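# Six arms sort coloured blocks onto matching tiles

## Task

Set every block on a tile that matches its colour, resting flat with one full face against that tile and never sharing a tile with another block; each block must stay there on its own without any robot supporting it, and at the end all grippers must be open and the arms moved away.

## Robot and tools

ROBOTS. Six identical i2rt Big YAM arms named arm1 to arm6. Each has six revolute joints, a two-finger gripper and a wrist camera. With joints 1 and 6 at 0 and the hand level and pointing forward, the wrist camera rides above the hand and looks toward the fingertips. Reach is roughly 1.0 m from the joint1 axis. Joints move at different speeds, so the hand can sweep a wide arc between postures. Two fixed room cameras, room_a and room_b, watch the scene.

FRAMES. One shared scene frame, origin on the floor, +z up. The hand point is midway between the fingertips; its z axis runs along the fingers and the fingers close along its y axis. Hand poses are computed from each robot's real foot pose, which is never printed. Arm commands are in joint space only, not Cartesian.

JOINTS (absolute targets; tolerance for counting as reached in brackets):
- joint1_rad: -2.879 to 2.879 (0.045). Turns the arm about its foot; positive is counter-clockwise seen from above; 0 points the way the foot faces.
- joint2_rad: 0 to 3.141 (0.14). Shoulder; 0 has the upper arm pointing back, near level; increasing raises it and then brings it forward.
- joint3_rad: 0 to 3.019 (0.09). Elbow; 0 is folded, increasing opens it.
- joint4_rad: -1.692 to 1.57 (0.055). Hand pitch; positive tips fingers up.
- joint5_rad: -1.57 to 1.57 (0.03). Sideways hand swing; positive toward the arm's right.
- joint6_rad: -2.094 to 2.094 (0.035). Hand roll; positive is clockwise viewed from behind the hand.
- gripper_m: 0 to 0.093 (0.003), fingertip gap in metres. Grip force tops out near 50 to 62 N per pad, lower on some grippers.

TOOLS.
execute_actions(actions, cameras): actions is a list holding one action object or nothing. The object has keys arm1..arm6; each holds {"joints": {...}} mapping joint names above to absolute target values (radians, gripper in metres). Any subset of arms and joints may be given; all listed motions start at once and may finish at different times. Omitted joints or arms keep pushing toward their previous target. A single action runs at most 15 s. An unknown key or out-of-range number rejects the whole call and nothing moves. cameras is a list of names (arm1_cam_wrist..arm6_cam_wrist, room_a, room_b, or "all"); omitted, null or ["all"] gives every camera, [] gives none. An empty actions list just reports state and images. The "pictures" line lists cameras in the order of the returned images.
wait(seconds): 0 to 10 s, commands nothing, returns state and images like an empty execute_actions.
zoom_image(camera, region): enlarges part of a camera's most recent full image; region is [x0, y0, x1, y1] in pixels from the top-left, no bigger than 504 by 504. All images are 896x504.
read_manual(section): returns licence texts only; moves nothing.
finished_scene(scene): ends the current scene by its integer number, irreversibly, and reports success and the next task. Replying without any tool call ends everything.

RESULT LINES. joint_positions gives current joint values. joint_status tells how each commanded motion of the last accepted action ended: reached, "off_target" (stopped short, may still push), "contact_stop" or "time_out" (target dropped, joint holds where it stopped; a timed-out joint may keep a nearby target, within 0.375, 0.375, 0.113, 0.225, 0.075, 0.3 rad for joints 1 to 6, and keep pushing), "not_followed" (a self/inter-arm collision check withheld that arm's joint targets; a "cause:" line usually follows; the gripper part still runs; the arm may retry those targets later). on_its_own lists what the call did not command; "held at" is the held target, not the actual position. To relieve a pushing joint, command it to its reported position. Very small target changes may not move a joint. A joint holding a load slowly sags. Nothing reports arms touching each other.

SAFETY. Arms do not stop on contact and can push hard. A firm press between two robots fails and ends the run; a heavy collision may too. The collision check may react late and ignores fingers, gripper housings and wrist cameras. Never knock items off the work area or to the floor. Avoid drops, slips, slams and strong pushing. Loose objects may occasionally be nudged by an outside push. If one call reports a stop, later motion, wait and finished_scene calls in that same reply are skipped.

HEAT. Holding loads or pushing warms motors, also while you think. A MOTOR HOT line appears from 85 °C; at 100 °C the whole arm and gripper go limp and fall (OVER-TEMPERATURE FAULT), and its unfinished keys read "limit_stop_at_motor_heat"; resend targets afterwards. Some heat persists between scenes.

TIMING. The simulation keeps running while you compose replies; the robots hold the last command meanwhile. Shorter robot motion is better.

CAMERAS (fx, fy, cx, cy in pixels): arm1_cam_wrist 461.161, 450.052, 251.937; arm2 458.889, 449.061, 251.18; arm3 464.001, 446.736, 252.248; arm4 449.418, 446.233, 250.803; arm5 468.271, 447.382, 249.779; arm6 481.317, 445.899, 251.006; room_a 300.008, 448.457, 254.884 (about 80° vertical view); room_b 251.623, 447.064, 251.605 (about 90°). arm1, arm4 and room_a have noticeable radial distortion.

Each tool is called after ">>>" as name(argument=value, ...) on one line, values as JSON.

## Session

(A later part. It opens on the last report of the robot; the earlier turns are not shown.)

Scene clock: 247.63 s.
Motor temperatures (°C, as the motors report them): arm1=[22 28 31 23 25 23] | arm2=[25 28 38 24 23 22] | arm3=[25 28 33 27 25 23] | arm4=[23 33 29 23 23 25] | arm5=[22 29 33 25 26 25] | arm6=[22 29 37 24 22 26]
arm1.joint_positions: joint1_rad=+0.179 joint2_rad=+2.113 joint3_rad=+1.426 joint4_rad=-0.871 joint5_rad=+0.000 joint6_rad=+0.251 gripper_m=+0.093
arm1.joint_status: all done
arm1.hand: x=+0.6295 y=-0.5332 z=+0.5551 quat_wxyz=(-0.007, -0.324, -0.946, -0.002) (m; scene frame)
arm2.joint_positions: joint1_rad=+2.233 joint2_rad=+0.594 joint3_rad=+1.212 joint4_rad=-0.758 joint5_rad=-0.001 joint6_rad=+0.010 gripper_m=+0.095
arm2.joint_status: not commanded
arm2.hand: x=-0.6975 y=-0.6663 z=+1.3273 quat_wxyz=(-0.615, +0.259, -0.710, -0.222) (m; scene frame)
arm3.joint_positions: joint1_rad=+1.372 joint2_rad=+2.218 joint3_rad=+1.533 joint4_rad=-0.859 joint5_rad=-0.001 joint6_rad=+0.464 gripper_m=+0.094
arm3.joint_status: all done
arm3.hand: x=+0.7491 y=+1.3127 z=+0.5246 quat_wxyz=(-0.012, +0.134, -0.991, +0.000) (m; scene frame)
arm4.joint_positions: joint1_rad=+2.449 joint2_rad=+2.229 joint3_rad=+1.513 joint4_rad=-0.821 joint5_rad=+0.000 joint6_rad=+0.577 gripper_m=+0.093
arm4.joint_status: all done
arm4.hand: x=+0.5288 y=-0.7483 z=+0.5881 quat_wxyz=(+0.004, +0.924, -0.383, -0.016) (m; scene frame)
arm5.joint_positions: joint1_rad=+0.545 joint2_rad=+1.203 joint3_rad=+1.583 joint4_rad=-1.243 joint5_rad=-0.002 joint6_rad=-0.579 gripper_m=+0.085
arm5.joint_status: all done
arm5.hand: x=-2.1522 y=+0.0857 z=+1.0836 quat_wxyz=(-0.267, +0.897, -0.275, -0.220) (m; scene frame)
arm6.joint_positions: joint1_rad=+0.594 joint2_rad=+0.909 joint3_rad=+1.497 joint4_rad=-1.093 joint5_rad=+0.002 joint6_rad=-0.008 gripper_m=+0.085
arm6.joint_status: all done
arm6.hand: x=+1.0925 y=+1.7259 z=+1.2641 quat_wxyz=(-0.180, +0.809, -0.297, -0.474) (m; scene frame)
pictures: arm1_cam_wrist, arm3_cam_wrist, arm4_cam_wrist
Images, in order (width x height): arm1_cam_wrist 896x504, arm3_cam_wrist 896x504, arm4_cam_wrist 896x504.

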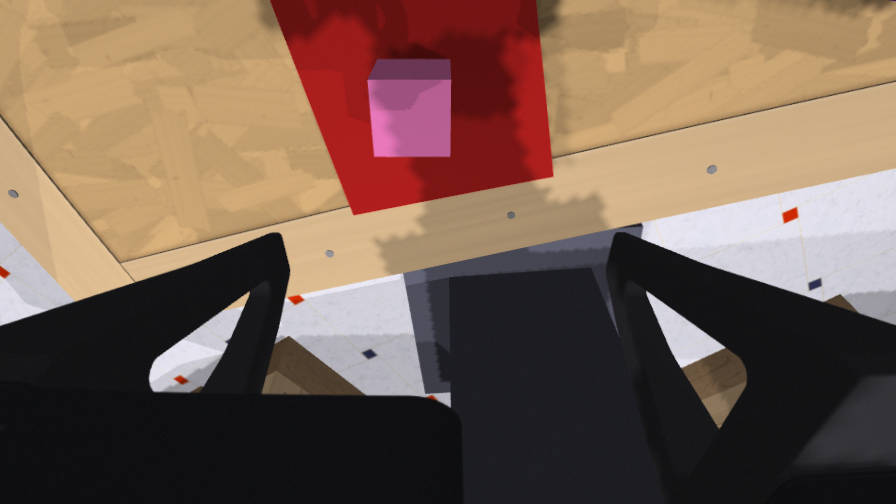

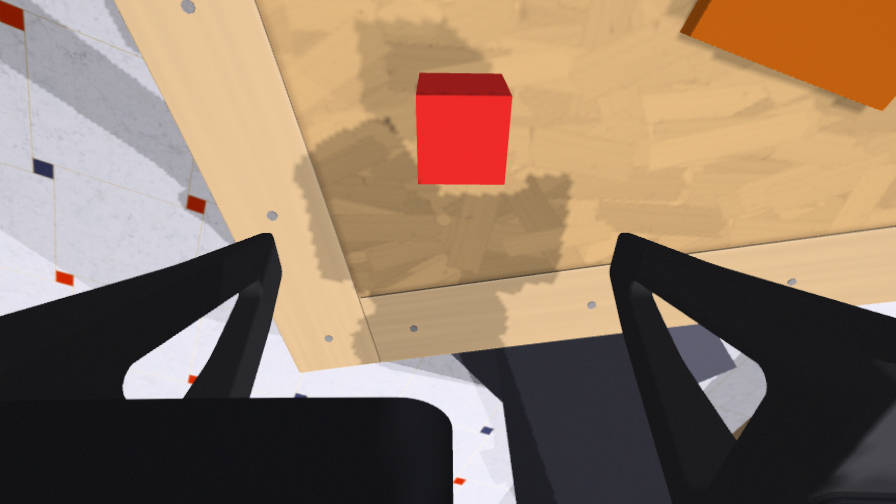

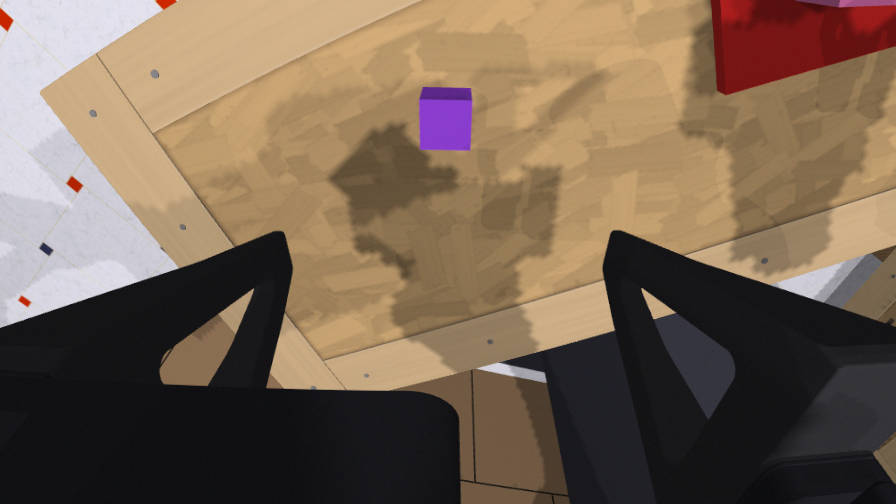

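>>> execute_actions(actions=[{"arm1":{"joints":{"joint1_rad":0.215,"joint2_rad":2.34,"joint3_rad":1.46,"joint4_rad":-0.66,"joint6_rad":0.29}},"arm4":{"joints":{"joint1_rad":2.48,"joint2_rad":2.545,"joint3_rad":1.58,"joint4_rad":-0.575,"joint6_rad":0.61}},"arm3":{"joints":{"joint2_rad":2.40,"joint3_rad":1.515,"joint4_rad":-0.67}}}], cameras=["arm1_cam_wrist","arm4_cam_wrist","arm3_cam_wrist"])

Scene clock: 260.93 s.
Motor temperatures (°C, as the motors report them): arm1=[22 28 31 23 25 23] | arm2=[25 28 38 24 23 22] | arm3=[25 30 33 27 25 23] | arm4=[23 33 29 23 23 25] | arm5=[22 28 34 25 26 25] | arm6=[22 28 37 24 22 26]
arm1.joint_positions: joint1_rad=+0.215 joint2_rad=+2.357 joint3_rad=+1.444 joint4_rad=-0.670 joint5_rad=+0.000 joint6_rad=+0.279 gripper_m=+0.093
arm1.joint_status: all done
arm1.hand: x=+0.6323 y=-0.5112 z=+0.4249 quat_wxyz=(+0.006, -0.320, -0.947, -0.003) (m; scene frame)
arm2.joint_positions: joint1_rad=+2.233 joint2_rad=+0.594 joint3_rad=+1.212 joint4_rad=-0.758 joint5_rad=-0.001 joint6_rad=+0.010 gripper_m=+0.095
arm2.joint_status: not commanded
arm2.hand: x=-0.6975 y=-0.6663 z=+1.3273 quat_wxyz=(-0.615, +0.259, -0.710, -0.222) (m; scene frame)
arm3.joint_positions: joint1_rad=+1.372 joint2_rad=+2.410 joint3_rad=+1.509 joint4_rad=-0.685 joint5_rad=-0.001 joint6_rad=+0.464 gripper_m=+0.094
arm3.joint_status: all done
arm3.hand: x=+0.7312 y=+1.2944 z=+0.4079 quat_wxyz=(+0.006, +0.134, -0.991, +0.012) (m; scene frame)
arm4.joint_positions: joint1_rad=+2.471 joint2_rad=+2.539 joint3_rad=+1.566 joint4_rad=-0.584 joint5_rad=+0.000 joint6_rad=+0.597 gripper_m=+0.093
arm4.joint_status: all done
arm4.hand: x=+0.5389 y=-0.7637 z=+0.4235 quat_wxyz=(+0.003, +0.924, -0.383, -0.006) (m; scene frame)
arm5.joint_positions: joint1_rad=+0.545 joint2_rad=+1.203 joint3_rad=+1.583 joint4_rad=-1.243 joint5_rad=-0.002 joint6_rad=-0.579 gripper_m=+0.085
arm5.joint_status: not commanded
arm5.hand: x=-2.1522 y=+0.0857 z=+1.0836 quat_wxyz=(-0.267, +0.897, -0.275, -0.220) (m; scene frame)
arm6.joint_positions: joint1_rad=+0.594 joint2_rad=+0.909 joint3_rad=+1.497 joint4_rad=-1.093 joint5_rad=+0.002 joint6_rad=-0.008 gripper_m=+0.085
arm6.joint_status: not commanded
arm6.hand: x=+1.0925 y=+1.7259 z=+1.2641 quat_wxyz=(-0.180, +0.809, -0.297, -0.474) (m; scene frame)
pictures: arm1_cam_wrist, arm3_cam_wrist, arm4_cam_wrist
Images, in order (width x height): arm1_cam_wrist 896x504, arm3_cam_wrist 896x504, arm4_cam_wrist 896x504.

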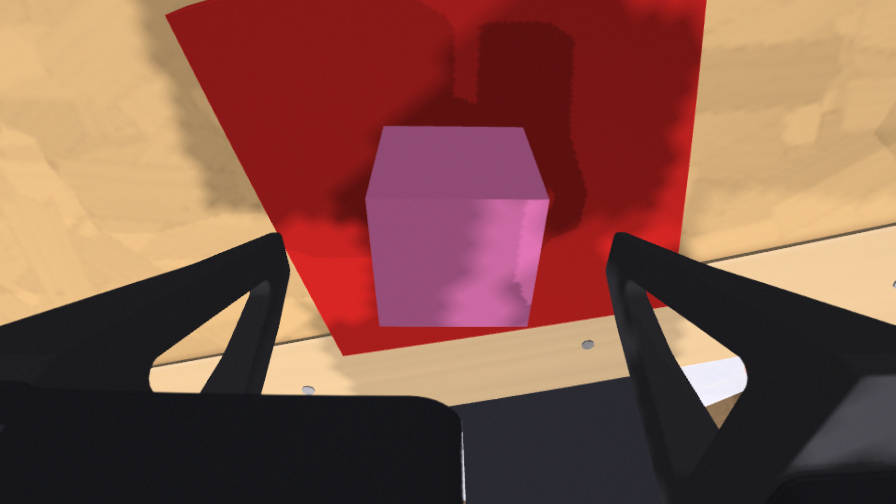

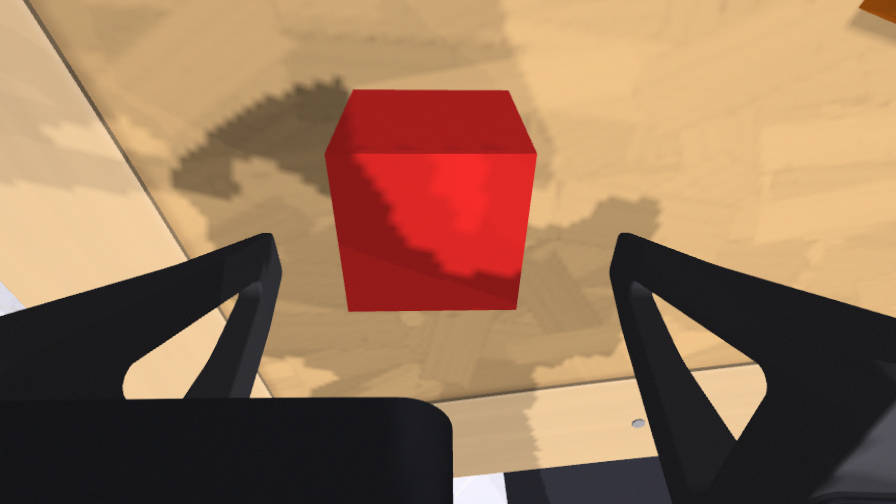

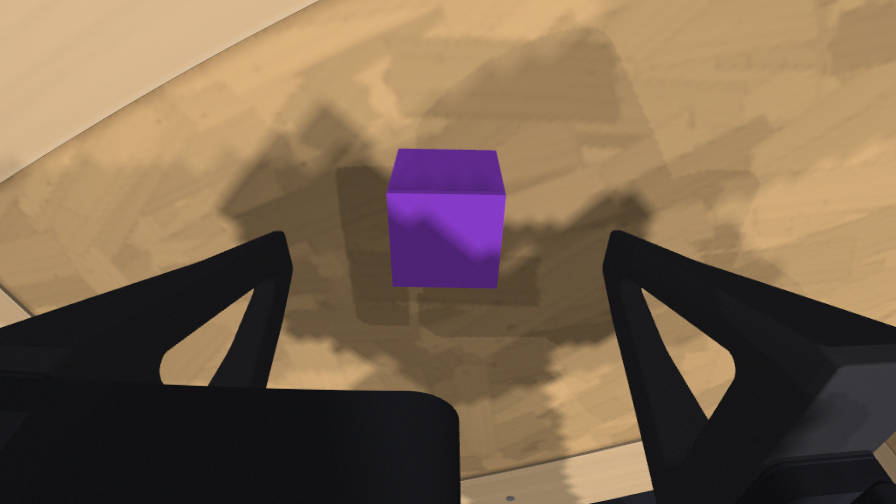

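>>> execute_actions(actions=[{"arm1":{"joints":{"gripper_m":0.017}},"arm4":{"joints":{"joint2_rad":2.578,"joint4_rad":-0.547}},"arm3":{"joints":{"joint3_rad":1.545}}}], cameras=["arm4_cam_wrist","arm3_cam_wrist"])

Scene clock: 275.67 s.
Motor temperatures (°C, as the motors report them): arm1=[22 29 31 23 25 23] | arm2=[25 28 38 24 23 22] | arm3=[25 31 32 27 25 23] | arm4=[23 34 29 23 23 25] | arm5=[22 28 34 25 26 25] | arm6=[22 27 37 24 22 26]
arm1.joint_positions: joint1_rad=+0.215 joint2_rad=+2.357 joint3_rad=+1.444 joint4_rad=-0.670 joint5_rad=+0.000 joint6_rad=+0.280 gripper_m=+0.037
arm1.joint_status: gripper_m off_target (ended at +0.037, target +0.017)
arm1.hand: x=+0.6323 y=-0.5111 z=+0.4249 quat_wxyz=(+0.006, -0.320, -0.947, -0.003) (m; scene frame)
arm2.joint_positions: joint1_rad=+2.233 joint2_rad=+0.594 joint3_rad=+1.212 joint4_rad=-0.758 joint5_rad=-0.001 joint6_rad=+0.010 gripper_m=+0.095
arm2.joint_status: not commanded
arm2.hand: x=-0.6975 y=-0.6663 z=+1.3273 quat_wxyz=(-0.615, +0.259, -0.710, -0.222) (m; scene frame)
arm3.joint_positions: joint1_rad=+1.372 joint2_rad=+2.410 joint3_rad=+1.509 joint4_rad=-0.685 joint5_rad=-0.001 joint6_rad=+0.464 gripper_m=+0.094
arm3.joint_status: all done
arm3.hand: x=+0.7312 y=+1.2944 z=+0.4079 quat_wxyz=(+0.006, +0.134, -0.991, +0.012) (m; scene frame)
arm4.joint_positions: joint1_rad=+2.471 joint2_rad=+2.557 joint3_rad=+1.566 joint4_rad=-0.558 joint5_rad=+0.000 joint6_rad=+0.597 gripper_m=+0.093
arm4.joint_status: all done
arm4.hand: x=+0.5397 y=-0.7639 z=+0.4136 quat_wxyz=(+0.003, +0.924, -0.383, -0.010) (m; scene frame)
arm5.joint_positions: joint1_rad=+0.545 joint2_rad=+1.203 joint3_rad=+1.583 joint4_rad=-1.243 joint5_rad=-0.002 joint6_rad=-0.579 gripper_m=+0.085
arm5.joint_status: not commanded
arm5.hand: x=-2.1522 y=+0.0857 z=+1.0836 quat_wxyz=(-0.267, +0.897, -0.275, -0.220) (m; scene frame)
arm6.joint_positions: joint1_rad=+0.594 joint2_rad=+0.909 joint3_rad=+1.497 joint4_rad=-1.093 joint5_rad=+0.002 joint6_rad=-0.008 gripper_m=+0.085
arm6.joint_status: not commanded
arm6.hand: x=+1.0925 y=+1.7259 z=+1.2641 quat_wxyz=(-0.180, +0.809, -0.297, -0.474) (m; scene frame)
pictures: arm3_cam_wrist, arm4_cam_wrist
Images, in order (width x height): arm3_cam_wrist 896x504, arm4_cam_wrist 896x504.

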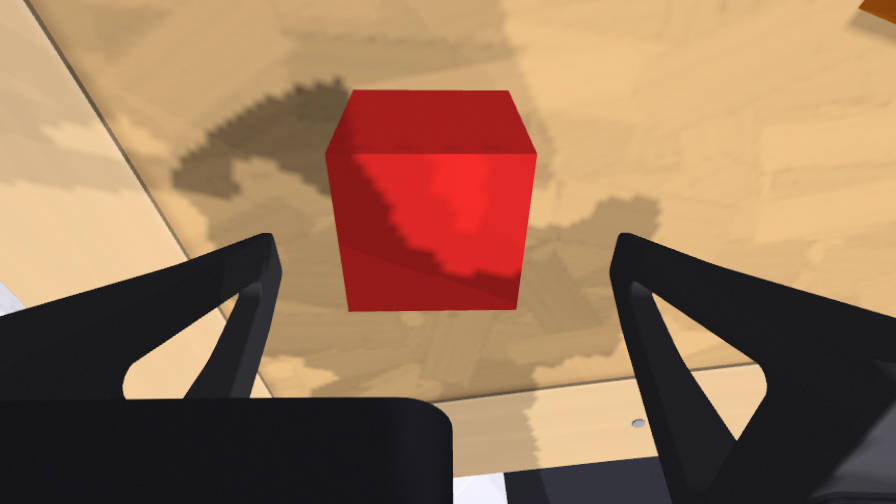

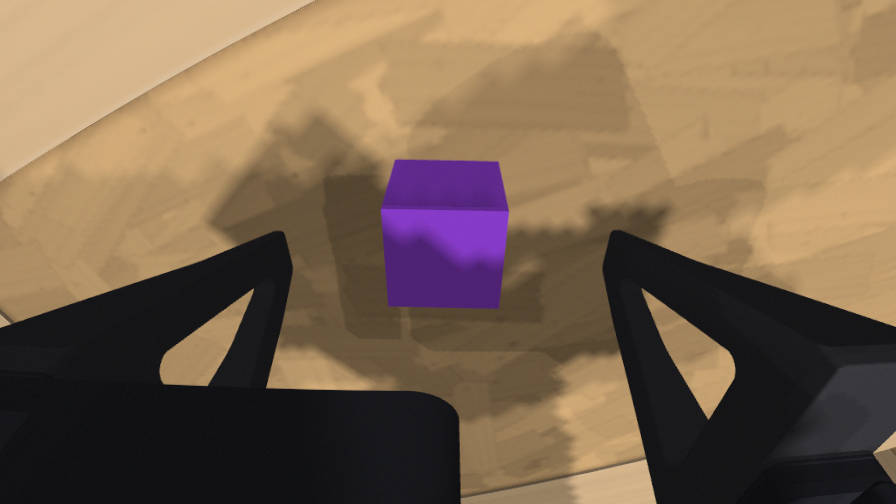

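>>> execute_actions(actions=[{"arm4":{"joints":{"gripper_m":0.012}},"arm1":{"joints":{"joint2_rad":1.84,"joint3_rad":0.921,"joint4_rad":-0.652}},"arm3":{"joints":{"joint3_rad":1.52,"joint4_rad":-0.632}}}], cameras=["arm4_cam_wrist","arm3_cam_wrist","arm1_cam_wrist"])

Scene clock: 282.50 s.
Motor temperatures (°C, as the motors report them): arm1=[22 29 31 23 25 23] | arm2=[25 28 38 24 23 22] | arm3=[25 31 32 27 25 23] | arm4=[23 34 29 23 23 25] | arm5=[22 28 34 25 26 25] | arm6=[22 27 37 24 22 26]
arm1.joint_positions: joint1_rad=+0.215 joint2_rad=+1.836 joint3_rad=+0.914 joint4_rad=-0.655 joint5_rad=+0.000 joint6_rad=+0.280 gripper_m=+0.037
arm1.joint_status: all done
arm1.hand: x=+0.4904 y=-0.4564 z=+0.5514 quat_wxyz=(+0.003, -0.320, -0.947, -0.003) (m; scene frame)
arm2.joint_positions: joint1_rad=+2.233 joint2_rad=+0.594 joint3_rad=+1.212 joint4_rad=-0.758 joint5_rad=-0.001 joint6_rad=+0.010 gripper_m=+0.095
arm2.joint_status: not commanded
arm2.hand: x=-0.6975 y=-0.6663 z=+1.3273 quat_wxyz=(-0.615, +0.259, -0.710, -0.222) (m; scene frame)
arm3.joint_positions: joint1_rad=+1.372 joint2_rad=+2.410 joint3_rad=+1.509 joint4_rad=-0.648 joint5_rad=-0.001 joint6_rad=+0.464 gripper_m=+0.094
arm3.joint_status: all done
arm3.hand: x=+0.7381 y=+1.3006 z=+0.4078 quat_wxyz=(-0.010, +0.134, -0.991, +0.001) (m; scene frame)
arm4.joint_positions: joint1_rad=+2.471 joint2_rad=+2.557 joint3_rad=+1.566 joint4_rad=-0.558 joint5_rad=+0.000 joint6_rad=+0.597 gripper_m=+0.031
arm4.joint_status: gripper_m off_target (ended at +0.031, target +0.012)
arm4.hand: x=+0.5397 y=-0.7639 z=+0.4136 quat_wxyz=(+0.003, +0.924, -0.383, -0.010) (m; scene frame)
arm5.joint_positions: joint1_rad=+0.545 joint2_rad=+1.203 joint3_rad=+1.583 joint4_rad=-1.243 joint5_rad=-0.002 joint6_rad=-0.579 gripper_m=+0.085
arm5.joint_status: not commanded
arm5.hand: x=-2.1522 y=+0.0857 z=+1.0836 quat_wxyz=(-0.267, +0.897, -0.275, -0.220) (m; scene frame)
arm6.joint_positions: joint1_rad=+0.594 joint2_rad=+0.909 joint3_rad=+1.497 joint4_rad=-1.093 joint5_rad=+0.002 joint6_rad=-0.008 gripper_m=+0.085
arm6.joint_status: not commanded
arm6.hand: x=+1.0925 y=+1.7259 z=+1.2641 quat_wxyz=(-0.180, +0.809, -0.297, -0.474) (m; scene frame)
pictures: arm1_cam_wrist, arm3_cam_wrist, arm4_cam_wrist
Images, in order (width x height): arm1_cam_wrist 896x504, arm3_cam_wrist 896x504, arm4_cam_wrist 896x504.

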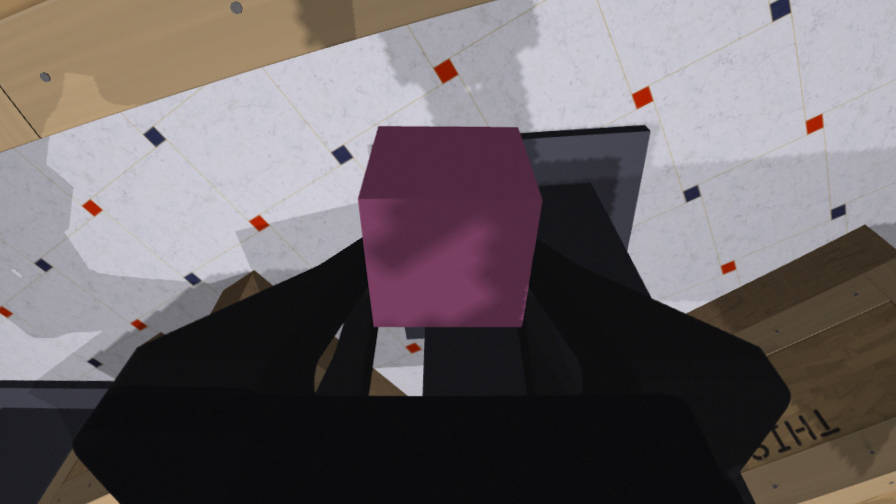

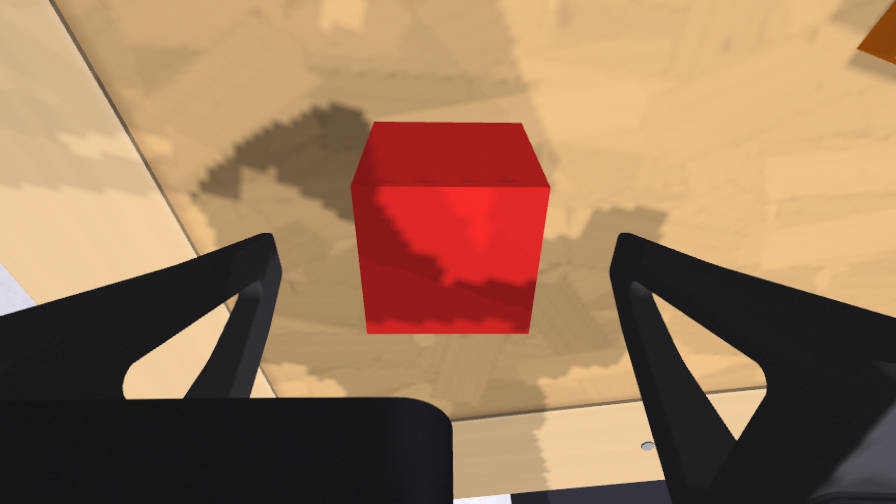

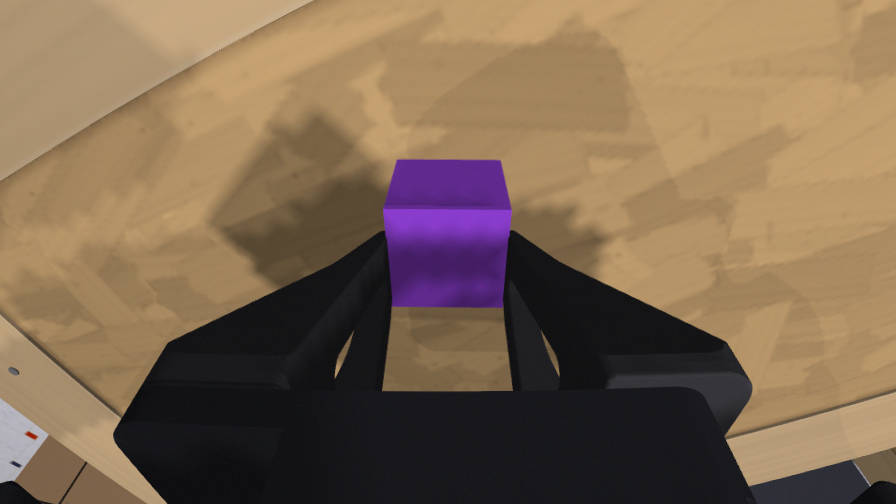

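>>> execute_actions(actions=[{"arm3":{"joints":{"gripper_m":0.02}},"arm4":{"joints":{"joint2_rad":1.6,"joint3_rad":1.03,"joint4_rad":-1.0}},"arm1":{"joints":{"joint2_rad":1.6,"joint3_rad":0.97,"joint4_rad":-0.94,"joint6_rad":0}}}], cameras=["arm4_cam_wrist"])

>>> execute_actions(actions=[{"arm3":{"joints":{"joint2_rad":1.95,"joint3_rad":1.4,"joint4_rad":-1.02}},"arm4":{"joints":{"joint1_rad":-1.95,"joint6_rad":0.1}},"arm1":{"joints":{"joint1_rad":-2.16}}}], cameras=["arm4_cam_wrist","arm3_cam_wrist","arm1_cam_wrist","room_a"])

Scene clock: 293.60 s.
Motor temperatures (°C, as the motors report them): arm1=[22 28 31 23 25 23] | arm2=[25 28 38 24 23 22] | arm3=[25 32 32 27 25 23] | arm4=[23 34 29 23 23 25] | arm5=[22 27 35 25 26 25] | arm6=[22 27 37 24 22 26]
arm1.joint_positions: joint1_rad=+0.215 joint2_rad=+1.586 joint3_rad=+0.944 joint4_rad=-0.931 joint5_rad=+0.000 joint6_rad=+0.011 gripper_m=+0.037
arm1.joint_status: all done
arm1.hand: x=+0.4759 y=-0.4514 z=+0.6566 quat_wxyz=(+0.001, -0.190, -0.982, -0.003) (m; scene frame)
arm2.joint_positions: joint1_rad=+2.233 joint2_rad=+0.594 joint3_rad=+1.212 joint4_rad=-0.758 joint5_rad=-0.001 joint6_rad=+0.010 gripper_m=+0.095
arm2.joint_status: not commanded
arm2.hand: x=-0.6975 y=-0.6663 z=+1.3273 quat_wxyz=(-0.615, +0.259, -0.710, -0.222) (m; scene frame)
arm3.joint_positions: joint1_rad=+1.372 joint2_rad=+2.410 joint3_rad=+1.509 joint4_rad=-0.647 joint5_rad=-0.001 joint6_rad=+0.464 gripper_m=+0.041
arm3.joint_status: gripper_m off_target (ended at +0.041, target +0.020)
arm3.hand: x=+0.7381 y=+1.3006 z=+0.4078 quat_wxyz=(-0.010, +0.134, -0.991, +0.001) (m; scene frame)
arm4.joint_positions: joint1_rad=+2.471 joint2_rad=+1.586 joint3_rad=+1.036 joint4_rad=-0.992 joint5_rad=+0.000 joint6_rad=+0.598 gripper_m=+0.031
arm4.joint_status: all done
arm4.hand: x=+0.6984 y=-0.7933 z=+0.7588 quat_wxyz=(+0.004, +0.924, -0.383, -0.014) (m; scene frame)
arm5.joint_positions: joint1_rad=+0.545 joint2_rad=+1.203 joint3_rad=+1.583 joint4_rad=-1.243 joint5_rad=-0.002 joint6_rad=-0.579 gripper_m=+0.085
arm5.joint_status: not commanded
arm5.hand: x=-2.1522 y=+0.0857 z=+1.0836 quat_wxyz=(-0.267, +0.897, -0.275, -0.220) (m; scene frame)
arm6.joint_positions: joint1_rad=+0.594 joint2_rad=+0.909 joint3_rad=+1.497 joint4_rad=-1.093 joint5_rad=+0.002 joint6_rad=-0.008 gripper_m=+0.085
arm6.joint_status: not commanded
arm6.hand: x=+1.0925 y=+1.7259 z=+1.2641 quat_wxyz=(-0.180, +0.809, -0.297, -0.474) (m; scene frame)
pictures: arm4_cam_wrist
Images, in order (width x height): arm4_cam_wrist 896x504.

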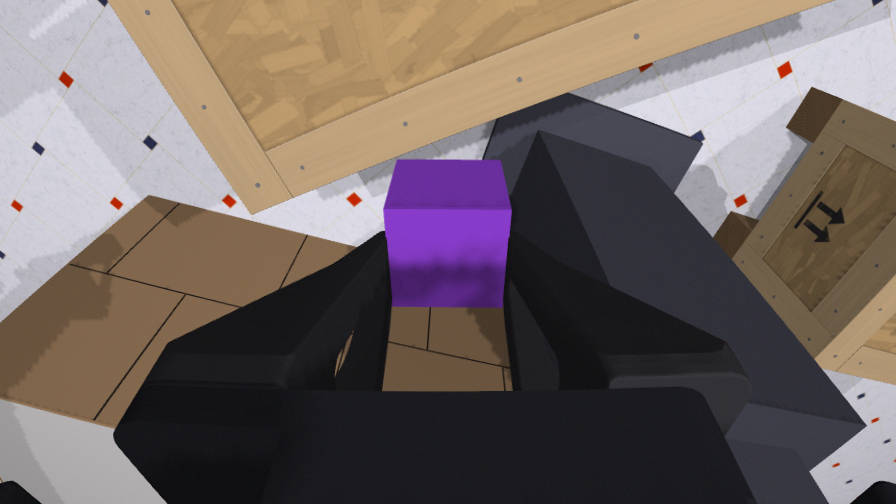

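Scene clock: 296.90 s.
Motor temperatures (°C, as the motors report them): arm1=[22 28 31 23 25 23] | arm2=[25 28 38 24 23 22] | arm3=[25 32 32 27 25 23] | arm4=[23 34 29 23 23 25] | arm5=[22 27 35 25 26 25] | arm6=[22 27 37 24 22 26]
arm1.joint_positions: joint1_rad=-2.164 joint2_rad=+1.590 joint3_rad=+0.944 joint4_rad=-0.931 joint5_rad=+0.000 joint6_rad=+0.009 gripper_m=+0.037
arm1.joint_status: all done
arm1.hand: x=-0.2675 y=-0.4570 z=+0.6533 quat_wxyz=(+0.003, -0.982, -0.190, -0.005) (m; scene frame)
arm2.joint_positions: joint1_rad=+2.233 joint2_rad=+0.594 joint3_rad=+1.212 joint4_rad=-0.758 joint5_rad=-0.001 joint6_rad=+0.010 gripper_m=+0.095
arm2.joint_status: not commanded
arm2.hand: x=-0.6975 y=-0.6663 z=+1.3273 quat_wxyz=(-0.615, +0.259, -0.710, -0.222) (m; scene frame)
arm3.joint_positions: joint1_rad=+1.372 joint2_rad=+1.955 joint3_rad=+1.392 joint4_rad=-1.007 joint5_rad=-0.001 joint6_rad=+0.464 gripper_m=+0.041
arm3.joint_status: all done
arm3.hand: x=+0.7062 y=+1.2761 z=+0.6270 quat_wxyz=(-0.001, +0.133, -0.991, +0.007) (m; scene frame)
arm4.joint_positions: joint1_rad=-1.951 joint2_rad=+1.592 joint3_rad=+1.036 joint4_rad=-0.992 joint5_rad=+0.000 joint6_rad=+0.113 gripper_m=+0.031
arm4.joint_status: all done
arm4.hand: x=+1.1623 y=-1.2994 z=+0.7576 quat_wxyz=(-0.010, -0.711, -0.703, +0.008) (m; scene frame)
arm5.joint_positions: joint1_rad=+0.545 joint2_rad=+1.203 joint3_rad=+1.583 joint4_rad=-1.243 joint5_rad=-0.002 joint6_rad=-0.579 gripper_m=+0.085
arm5.joint_status: not commanded
arm5.hand: x=-2.1522 y=+0.0857 z=+1.0836 quat_wxyz=(-0.267, +0.897, -0.275, -0.220) (m; scene frame)
arm6.joint_positions: joint1_rad=+0.594 joint2_rad=+0.909 joint3_rad=+1.497 joint4_rad=-1.093 joint5_rad=+0.002 joint6_rad=-0.008 gripper_m=+0.085
arm6.joint_status: not commanded
arm6.hand: x=+1.0925 y=+1.7259 z=+1.2641 quat_wxyz=(-0.180, +0.809, -0.297, -0.474) (m; scene frame)
pictures: arm1_cam_wrist, arm3_cam_wrist, arm4_cam_wrist, room_a
Images, in order (width x height): arm1_cam_wrist 896x504, arm3_cam_wrist 896x504, arm4_cam_wrist 896x504, room_a 896x504.

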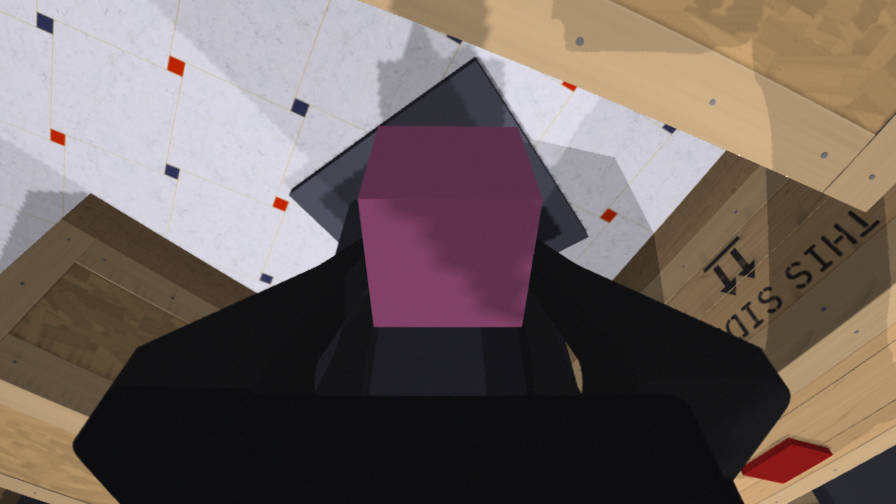

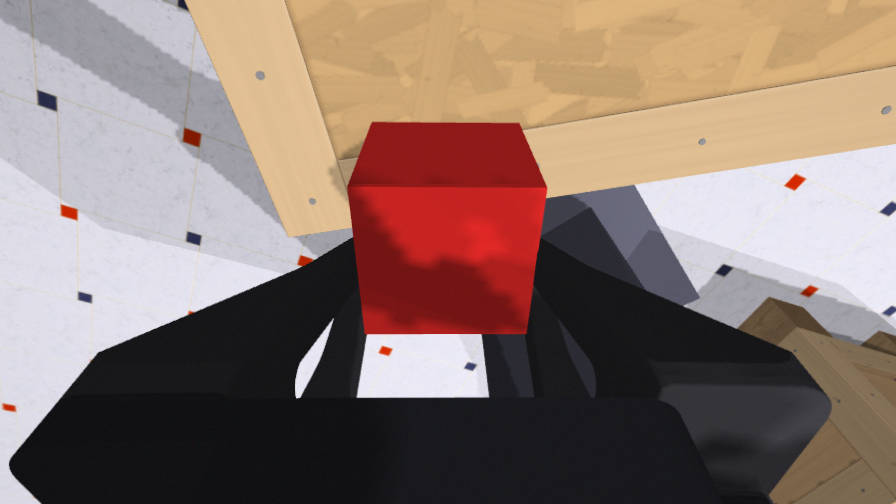

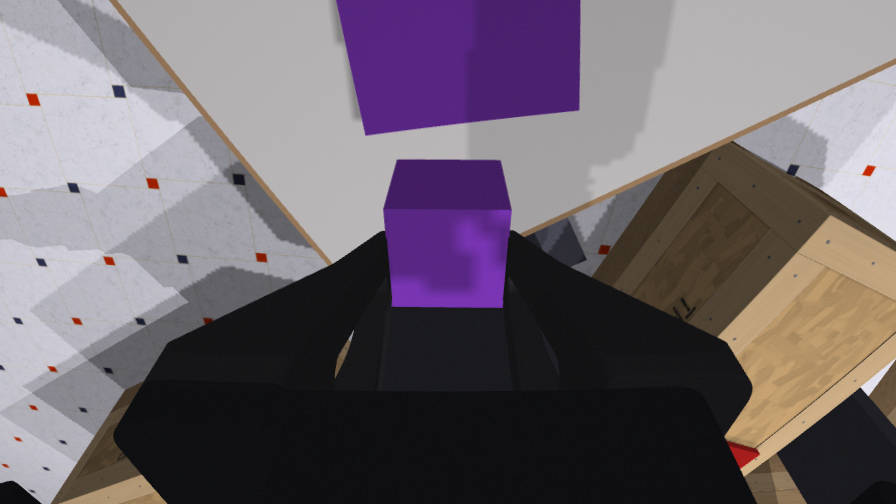

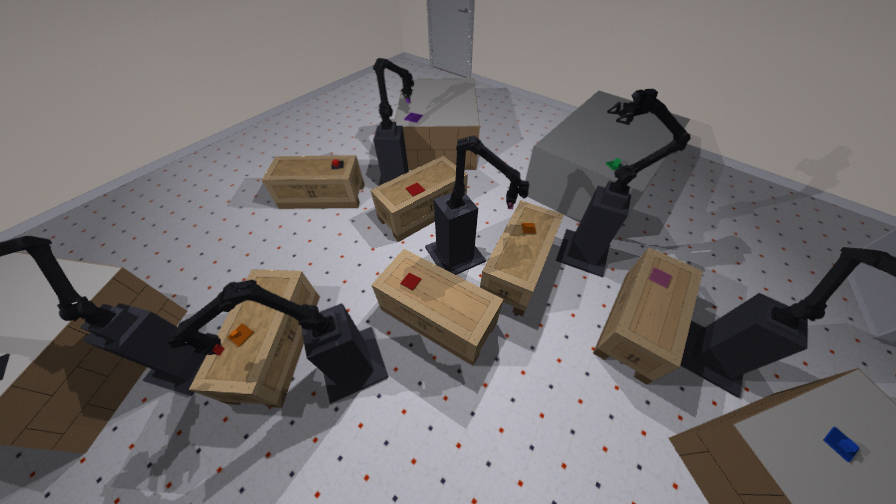

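>>> execute_actions(actions=[{"arm3":{"joints":{"joint1_rad":-1.195,"joint6_rad":-0.26}},"arm4":{"joints":{"joint1_rad":-1.985,"joint6_rad":-0.04,"joint2_rad":1.965,"joint3_rad":1.065,"joint4_rad":-0.645}},"arm1":{"joints":{"joint2_rad":2.335,"joint3_rad":1.62,"joint4_rad":-0.815,"joint6_rad":-0.15}}}], cameras=["arm4_cam_wrist","arm3_cam_wrist","arm1_cam_wrist"])

Scene clock: 311.27 s.
Motor temperatures (°C, as the motors report them): arm1=[22 28 32 23 25 23] | arm2=[25 28 39 24 23 22] | arm3=[25 31 33 27 25 23] | arm4=[23 33 29 23 23 25] | arm5=[22 27 35 25 26 25] | arm6=[22 27 37 24 22 26]
arm1.joint_positions: joint1_rad=-2.164 joint2_rad=+2.351 joint3_rad=+1.584 joint4_rad=-0.816 joint5_rad=+0.000 joint6_rad=-0.140 gripper_m=+0.037
arm1.joint_status: all done
arm1.hand: x=-0.4593 y=-0.5351 z=+0.4615 quat_wxyz=(+0.003, -0.965, -0.262, -0.008) (m; scene frame)
arm2.joint_positions: joint1_rad=+2.233 joint2_rad=+0.594 joint3_rad=+1.212 joint4_rad=-0.758 joint5_rad=-0.001 joint6_rad=+0.010 gripper_m=+0.095
arm2.joint_status: not commanded
arm2.hand: x=-0.6975 y=-0.6663 z=+1.3273 quat_wxyz=(-0.615, +0.259, -0.710, -0.222) (m; scene frame)
arm3.joint_positions: joint1_rad=-1.200 joint2_rad=+1.955 joint3_rad=+1.392 joint4_rad=-1.007 joint5_rad=+0.001 joint6_rad=-0.243 gripper_m=+0.041
arm3.joint_status: all done
arm3.hand: x=+0.1497 y=+0.3795 z=+0.6383 quat_wxyz=(-0.007, -0.717, -0.698, +0.004) (m; scene frame)
arm4.joint_positions: joint1_rad=-1.975 joint2_rad=+1.969 joint3_rad=+1.038 joint4_rad=-0.655 joint5_rad=+0.000 joint6_rad=-0.027 gripper_m=+0.031
arm4.joint_status: all done
arm4.hand: x=+1.1543 y=-1.3285 z=+0.5987 quat_wxyz=(+0.004, -0.669, -0.743, -0.004) (m; scene frame)
arm5.joint_positions: joint1_rad=+0.545 joint2_rad=+1.203 joint3_rad=+1.583 joint4_rad=-1.243 joint5_rad=-0.002 joint6_rad=-0.579 gripper_m=+0.085
arm5.joint_status: not commanded
arm5.hand: x=-2.1522 y=+0.0857 z=+1.0836 quat_wxyz=(-0.267, +0.897, -0.275, -0.220) (m; scene frame)
arm6.joint_positions: joint1_rad=+0.594 joint2_rad=+0.909 joint3_rad=+1.497 joint4_rad=-1.093 joint5_rad=+0.002 joint6_rad=-0.008 gripper_m=+0.085
arm6.joint_status: not commanded
arm6.hand: x=+1.0925 y=+1.7259 z=+1.2641 quat_wxyz=(-0.180, +0.809, -0.297, -0.474) (m; scene frame)
pictures: arm1_cam_wrist, arm3_cam_wrist, arm4_cam_wrist
Images, in order (width x height): arm1_cam_wrist 896x504, arm3_cam_wrist 896x504, arm4_cam_wrist 896x504.

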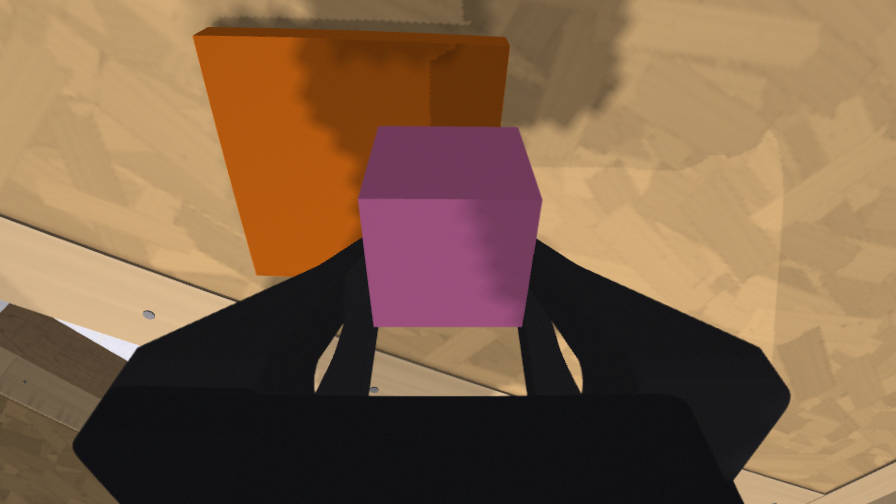

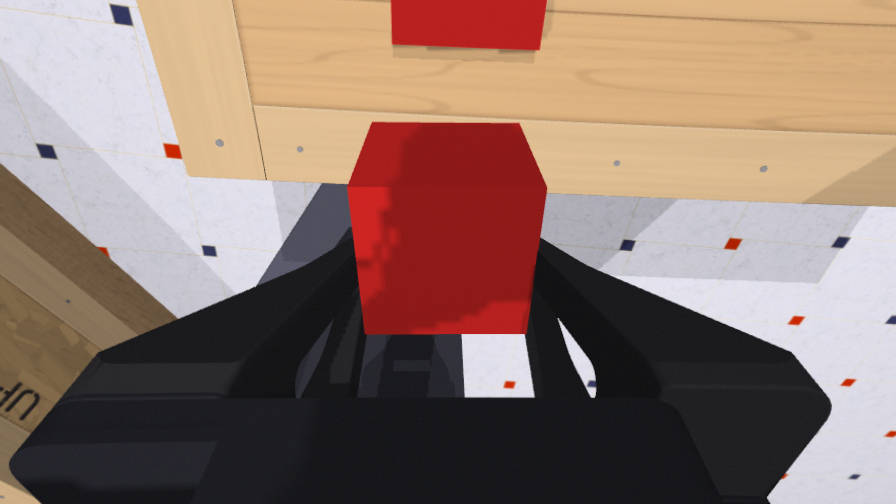

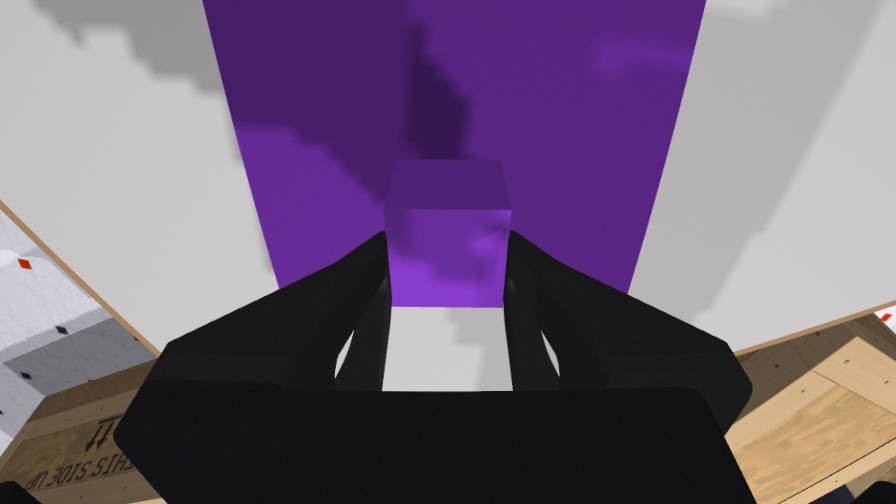

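>>> execute_actions(actions=[{"arm3":{"joints":{"joint2_rad":2.365,"joint3_rad":1.585,"joint4_rad":-0.755}},"arm4":{"joints":{"joint2_rad":2.022,"joint4_rad":-0.588}},"arm1":{"joints":{"joint1_rad":-2.112,"joint2_rad":2.42,"joint3_rad":1.61,"joint4_rad":-0.737,"joint6_rad":-0.06}}}], cameras=["arm4_cam_wrist","arm3_cam_wrist","arm1_cam_wrist"])

Scene clock: 324.20 s.
Motor temperatures (°C, as the motors report them): arm1=[22 29 32 23 25 23] | arm2=[25 28 39 24 23 22] | arm3=[25 31 33 27 25 23] | arm4=[23 33 29 23 23 25] | arm5=[22 27 35 25 26 25] | arm6=[22 27 37 24 22 26]
arm1.joint_positions: joint1_rad=-2.106 joint2_rad=+2.411 joint3_rad=+1.587 joint4_rad=-0.745 joint5_rad=+0.000 joint6_rad=-0.071 gripper_m=+0.037
arm1.joint_status: all done
arm1.hand: x=-0.4455 y=-0.5672 z=+0.4264 quat_wxyz=(+0.002, -0.967, -0.257, -0.001) (m; scene frame)
arm2.joint_positions: joint1_rad=+2.233 joint2_rad=+0.594 joint3_rad=+1.212 joint4_rad=-0.758 joint5_rad=-0.001 joint6_rad=+0.010 gripper_m=+0.095
arm2.joint_status: not commanded
arm2.hand: x=-0.6975 y=-0.6663 z=+1.3273 quat_wxyz=(-0.615, +0.259, -0.710, -0.222) (m; scene frame)
arm3.joint_positions: joint1_rad=-1.200 joint2_rad=+2.376 joint3_rad=+1.562 joint4_rad=-0.769 joint5_rad=+0.001 joint6_rad=-0.244 gripper_m=+0.041
arm3.joint_status: all done
arm3.hand: x=+0.1367 y=+0.3272 z=+0.4532 quat_wxyz=(-0.003, -0.716, -0.698, -0.001) (m; scene frame)
arm4.joint_positions: joint1_rad=-1.975 joint2_rad=+2.004 joint3_rad=+1.040 joint4_rad=-0.597 joint5_rad=+0.000 joint6_rad=-0.027 gripper_m=+0.031
arm4.joint_status: all done
arm4.hand: x=+1.1548 y=-1.3357 z=+0.5836 quat_wxyz=(-0.005, -0.669, -0.743, +0.004) (m; scene frame)
arm5.joint_positions: joint1_rad=+0.545 joint2_rad=+1.203 joint3_rad=+1.583 joint4_rad=-1.243 joint5_rad=-0.002 joint6_rad=-0.579 gripper_m=+0.085
arm5.joint_status: not commanded
arm5.hand: x=-2.1522 y=+0.0857 z=+1.0836 quat_wxyz=(-0.267, +0.897, -0.275, -0.220) (m; scene frame)
arm6.joint_positions: joint1_rad=+0.594 joint2_rad=+0.909 joint3_rad=+1.497 joint4_rad=-1.093 joint5_rad=+0.002 joint6_rad=-0.008 gripper_m=+0.085
arm6.joint_status: not commanded
arm6.hand: x=+1.0925 y=+1.7259 z=+1.2641 quat_wxyz=(-0.180, +0.809, -0.297, -0.474) (m; scene frame)
pictures: arm1_cam_wrist, arm3_cam_wrist, arm4_cam_wrist
Images, in order (width x height): arm1_cam_wrist 896x504, arm3_cam_wrist 896x504, arm4_cam_wrist 896x504.

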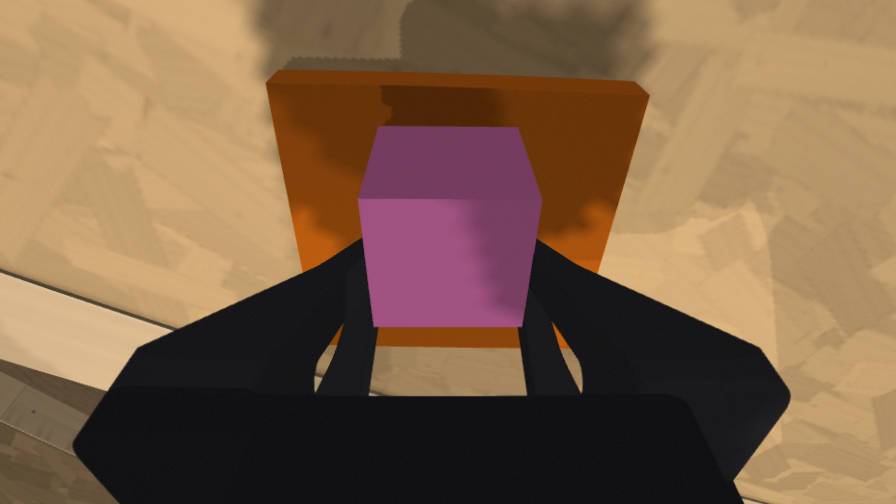

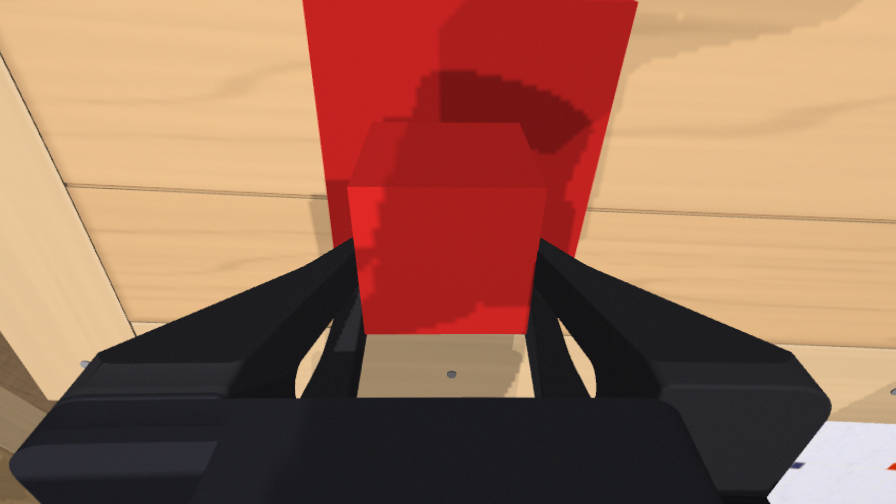

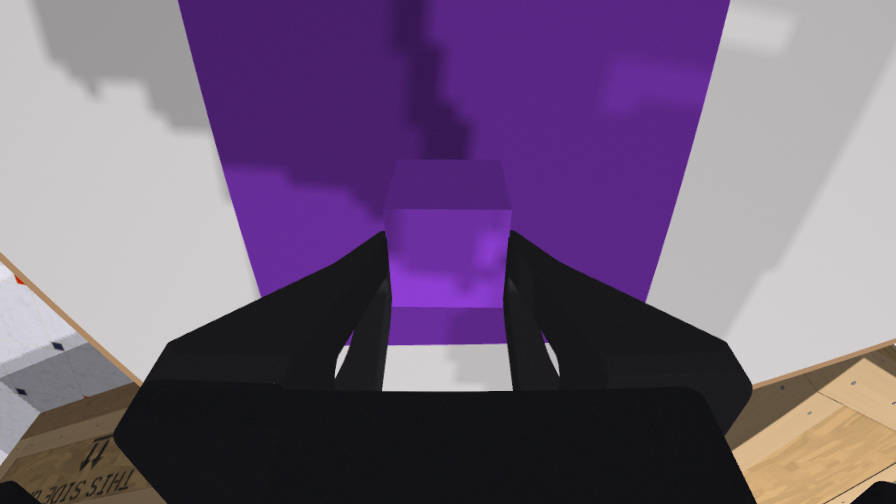

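>>> execute_actions(actions=[{"arm3":{"joints":{"joint2_rad":2.433,"joint4_rad":-0.705}},"arm4":{"joints":{"joint2_rad":2.047,"joint4_rad":-0.57}},"arm1":{"joints":{"joint2_rad":2.438}}}], cameras=["arm4_cam_wrist","arm3_cam_wrist","arm1_cam_wrist"])

Scene clock: 333.97 s.
Motor temperatures (°C, as the motors report them): arm1=[22 29 32 23 25 23] | arm2=[25 27 39 24 23 22] | arm3=[25 32 33 27 25 23] | arm4=[23 33 29 23 23 25] | arm5=[22 27 35 25 26 25] | arm6=[22 27 37 24 22 26]
arm1.joint_positions: joint1_rad=-2.106 joint2_rad=+2.412 joint3_rad=+1.587 joint4_rad=-0.745 joint5_rad=+0.000 joint6_rad=-0.071 gripper_m=+0.037
arm1.joint_status: all done
arm1.hand: x=-0.4452 y=-0.5670 z=+0.4258 quat_wxyz=(+0.002, -0.967, -0.257, -0.002) (m; scene frame)
arm2.joint_positions: joint1_rad=+2.233 joint2_rad=+0.594 joint3_rad=+1.212 joint4_rad=-0.758 joint5_rad=-0.001 joint6_rad=+0.010 gripper_m=+0.095
arm2.joint_status: not commanded
arm2.hand: x=-0.6975 y=-0.6663 z=+1.3273 quat_wxyz=(-0.615, +0.259, -0.710, -0.222) (m; scene frame)
arm3.joint_positions: joint1_rad=-1.200 joint2_rad=+2.432 joint3_rad=+1.563 joint4_rad=-0.716 joint5_rad=+0.001 joint6_rad=-0.244 gripper_m=+0.041
arm3.joint_status: all done
arm3.hand: x=+0.1381 y=+0.3312 z=+0.4209 quat_wxyz=(-0.003, -0.716, -0.698, -0.002) (m; scene frame)
arm4.joint_positions: joint1_rad=-1.975 joint2_rad=+2.006 joint3_rad=+1.040 joint4_rad=-0.589 joint5_rad=+0.000 joint6_rad=-0.028 gripper_m=+0.031
arm4.joint_status: all done
arm4.hand: x=+1.1549 y=-1.3373 z=+0.5830 quat_wxyz=(-0.007, -0.668, -0.744, +0.007) (m; scene frame)
arm5.joint_positions: joint1_rad=+0.545 joint2_rad=+1.203 joint3_rad=+1.583 joint4_rad=-1.243 joint5_rad=-0.002 joint6_rad=-0.579 gripper_m=+0.085
arm5.joint_status: not commanded
arm5.hand: x=-2.1522 y=+0.0857 z=+1.0836 quat_wxyz=(-0.267, +0.897, -0.275, -0.220) (m; scene frame)
arm6.joint_positions: joint1_rad=+0.594 joint2_rad=+0.909 joint3_rad=+1.497 joint4_rad=-1.093 joint5_rad=+0.002 joint6_rad=-0.008 gripper_m=+0.085
arm6.joint_status: not commanded
arm6.hand: x=+1.0925 y=+1.7259 z=+1.2641 quat_wxyz=(-0.180, +0.809, -0.297, -0.474) (m; scene frame)
pictures: arm1_cam_wrist, arm3_cam_wrist, arm4_cam_wrist
Images, in order (width x height): arm1_cam_wrist 896x504, arm3_cam_wrist 896x504, arm4_cam_wrist 896x504.

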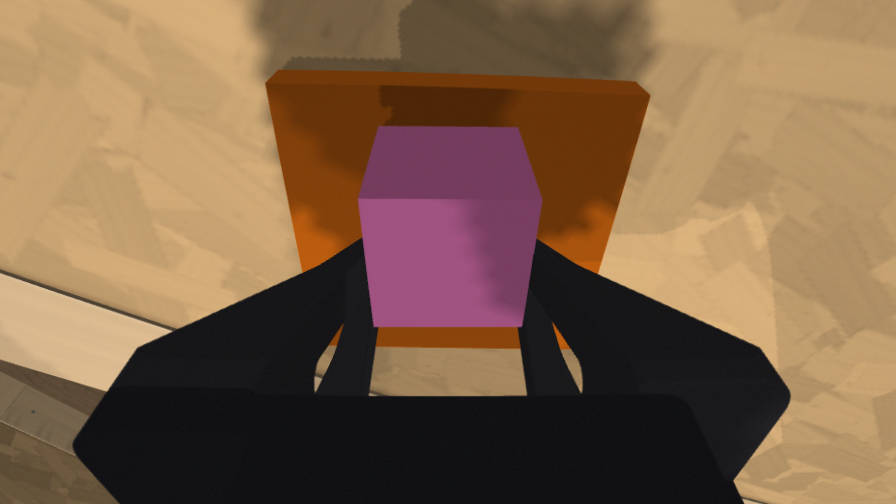

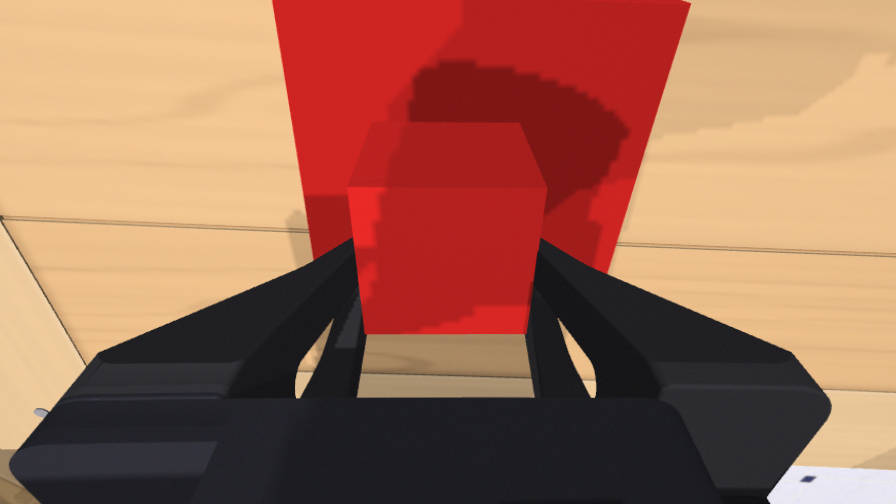

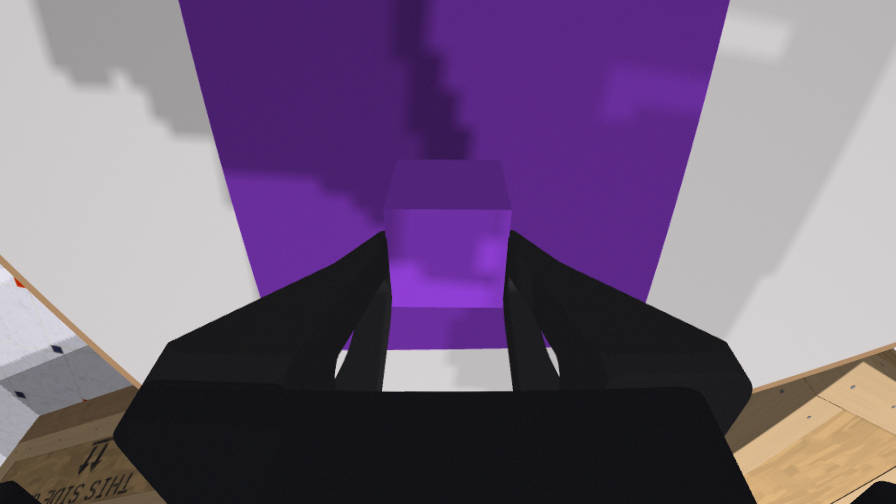

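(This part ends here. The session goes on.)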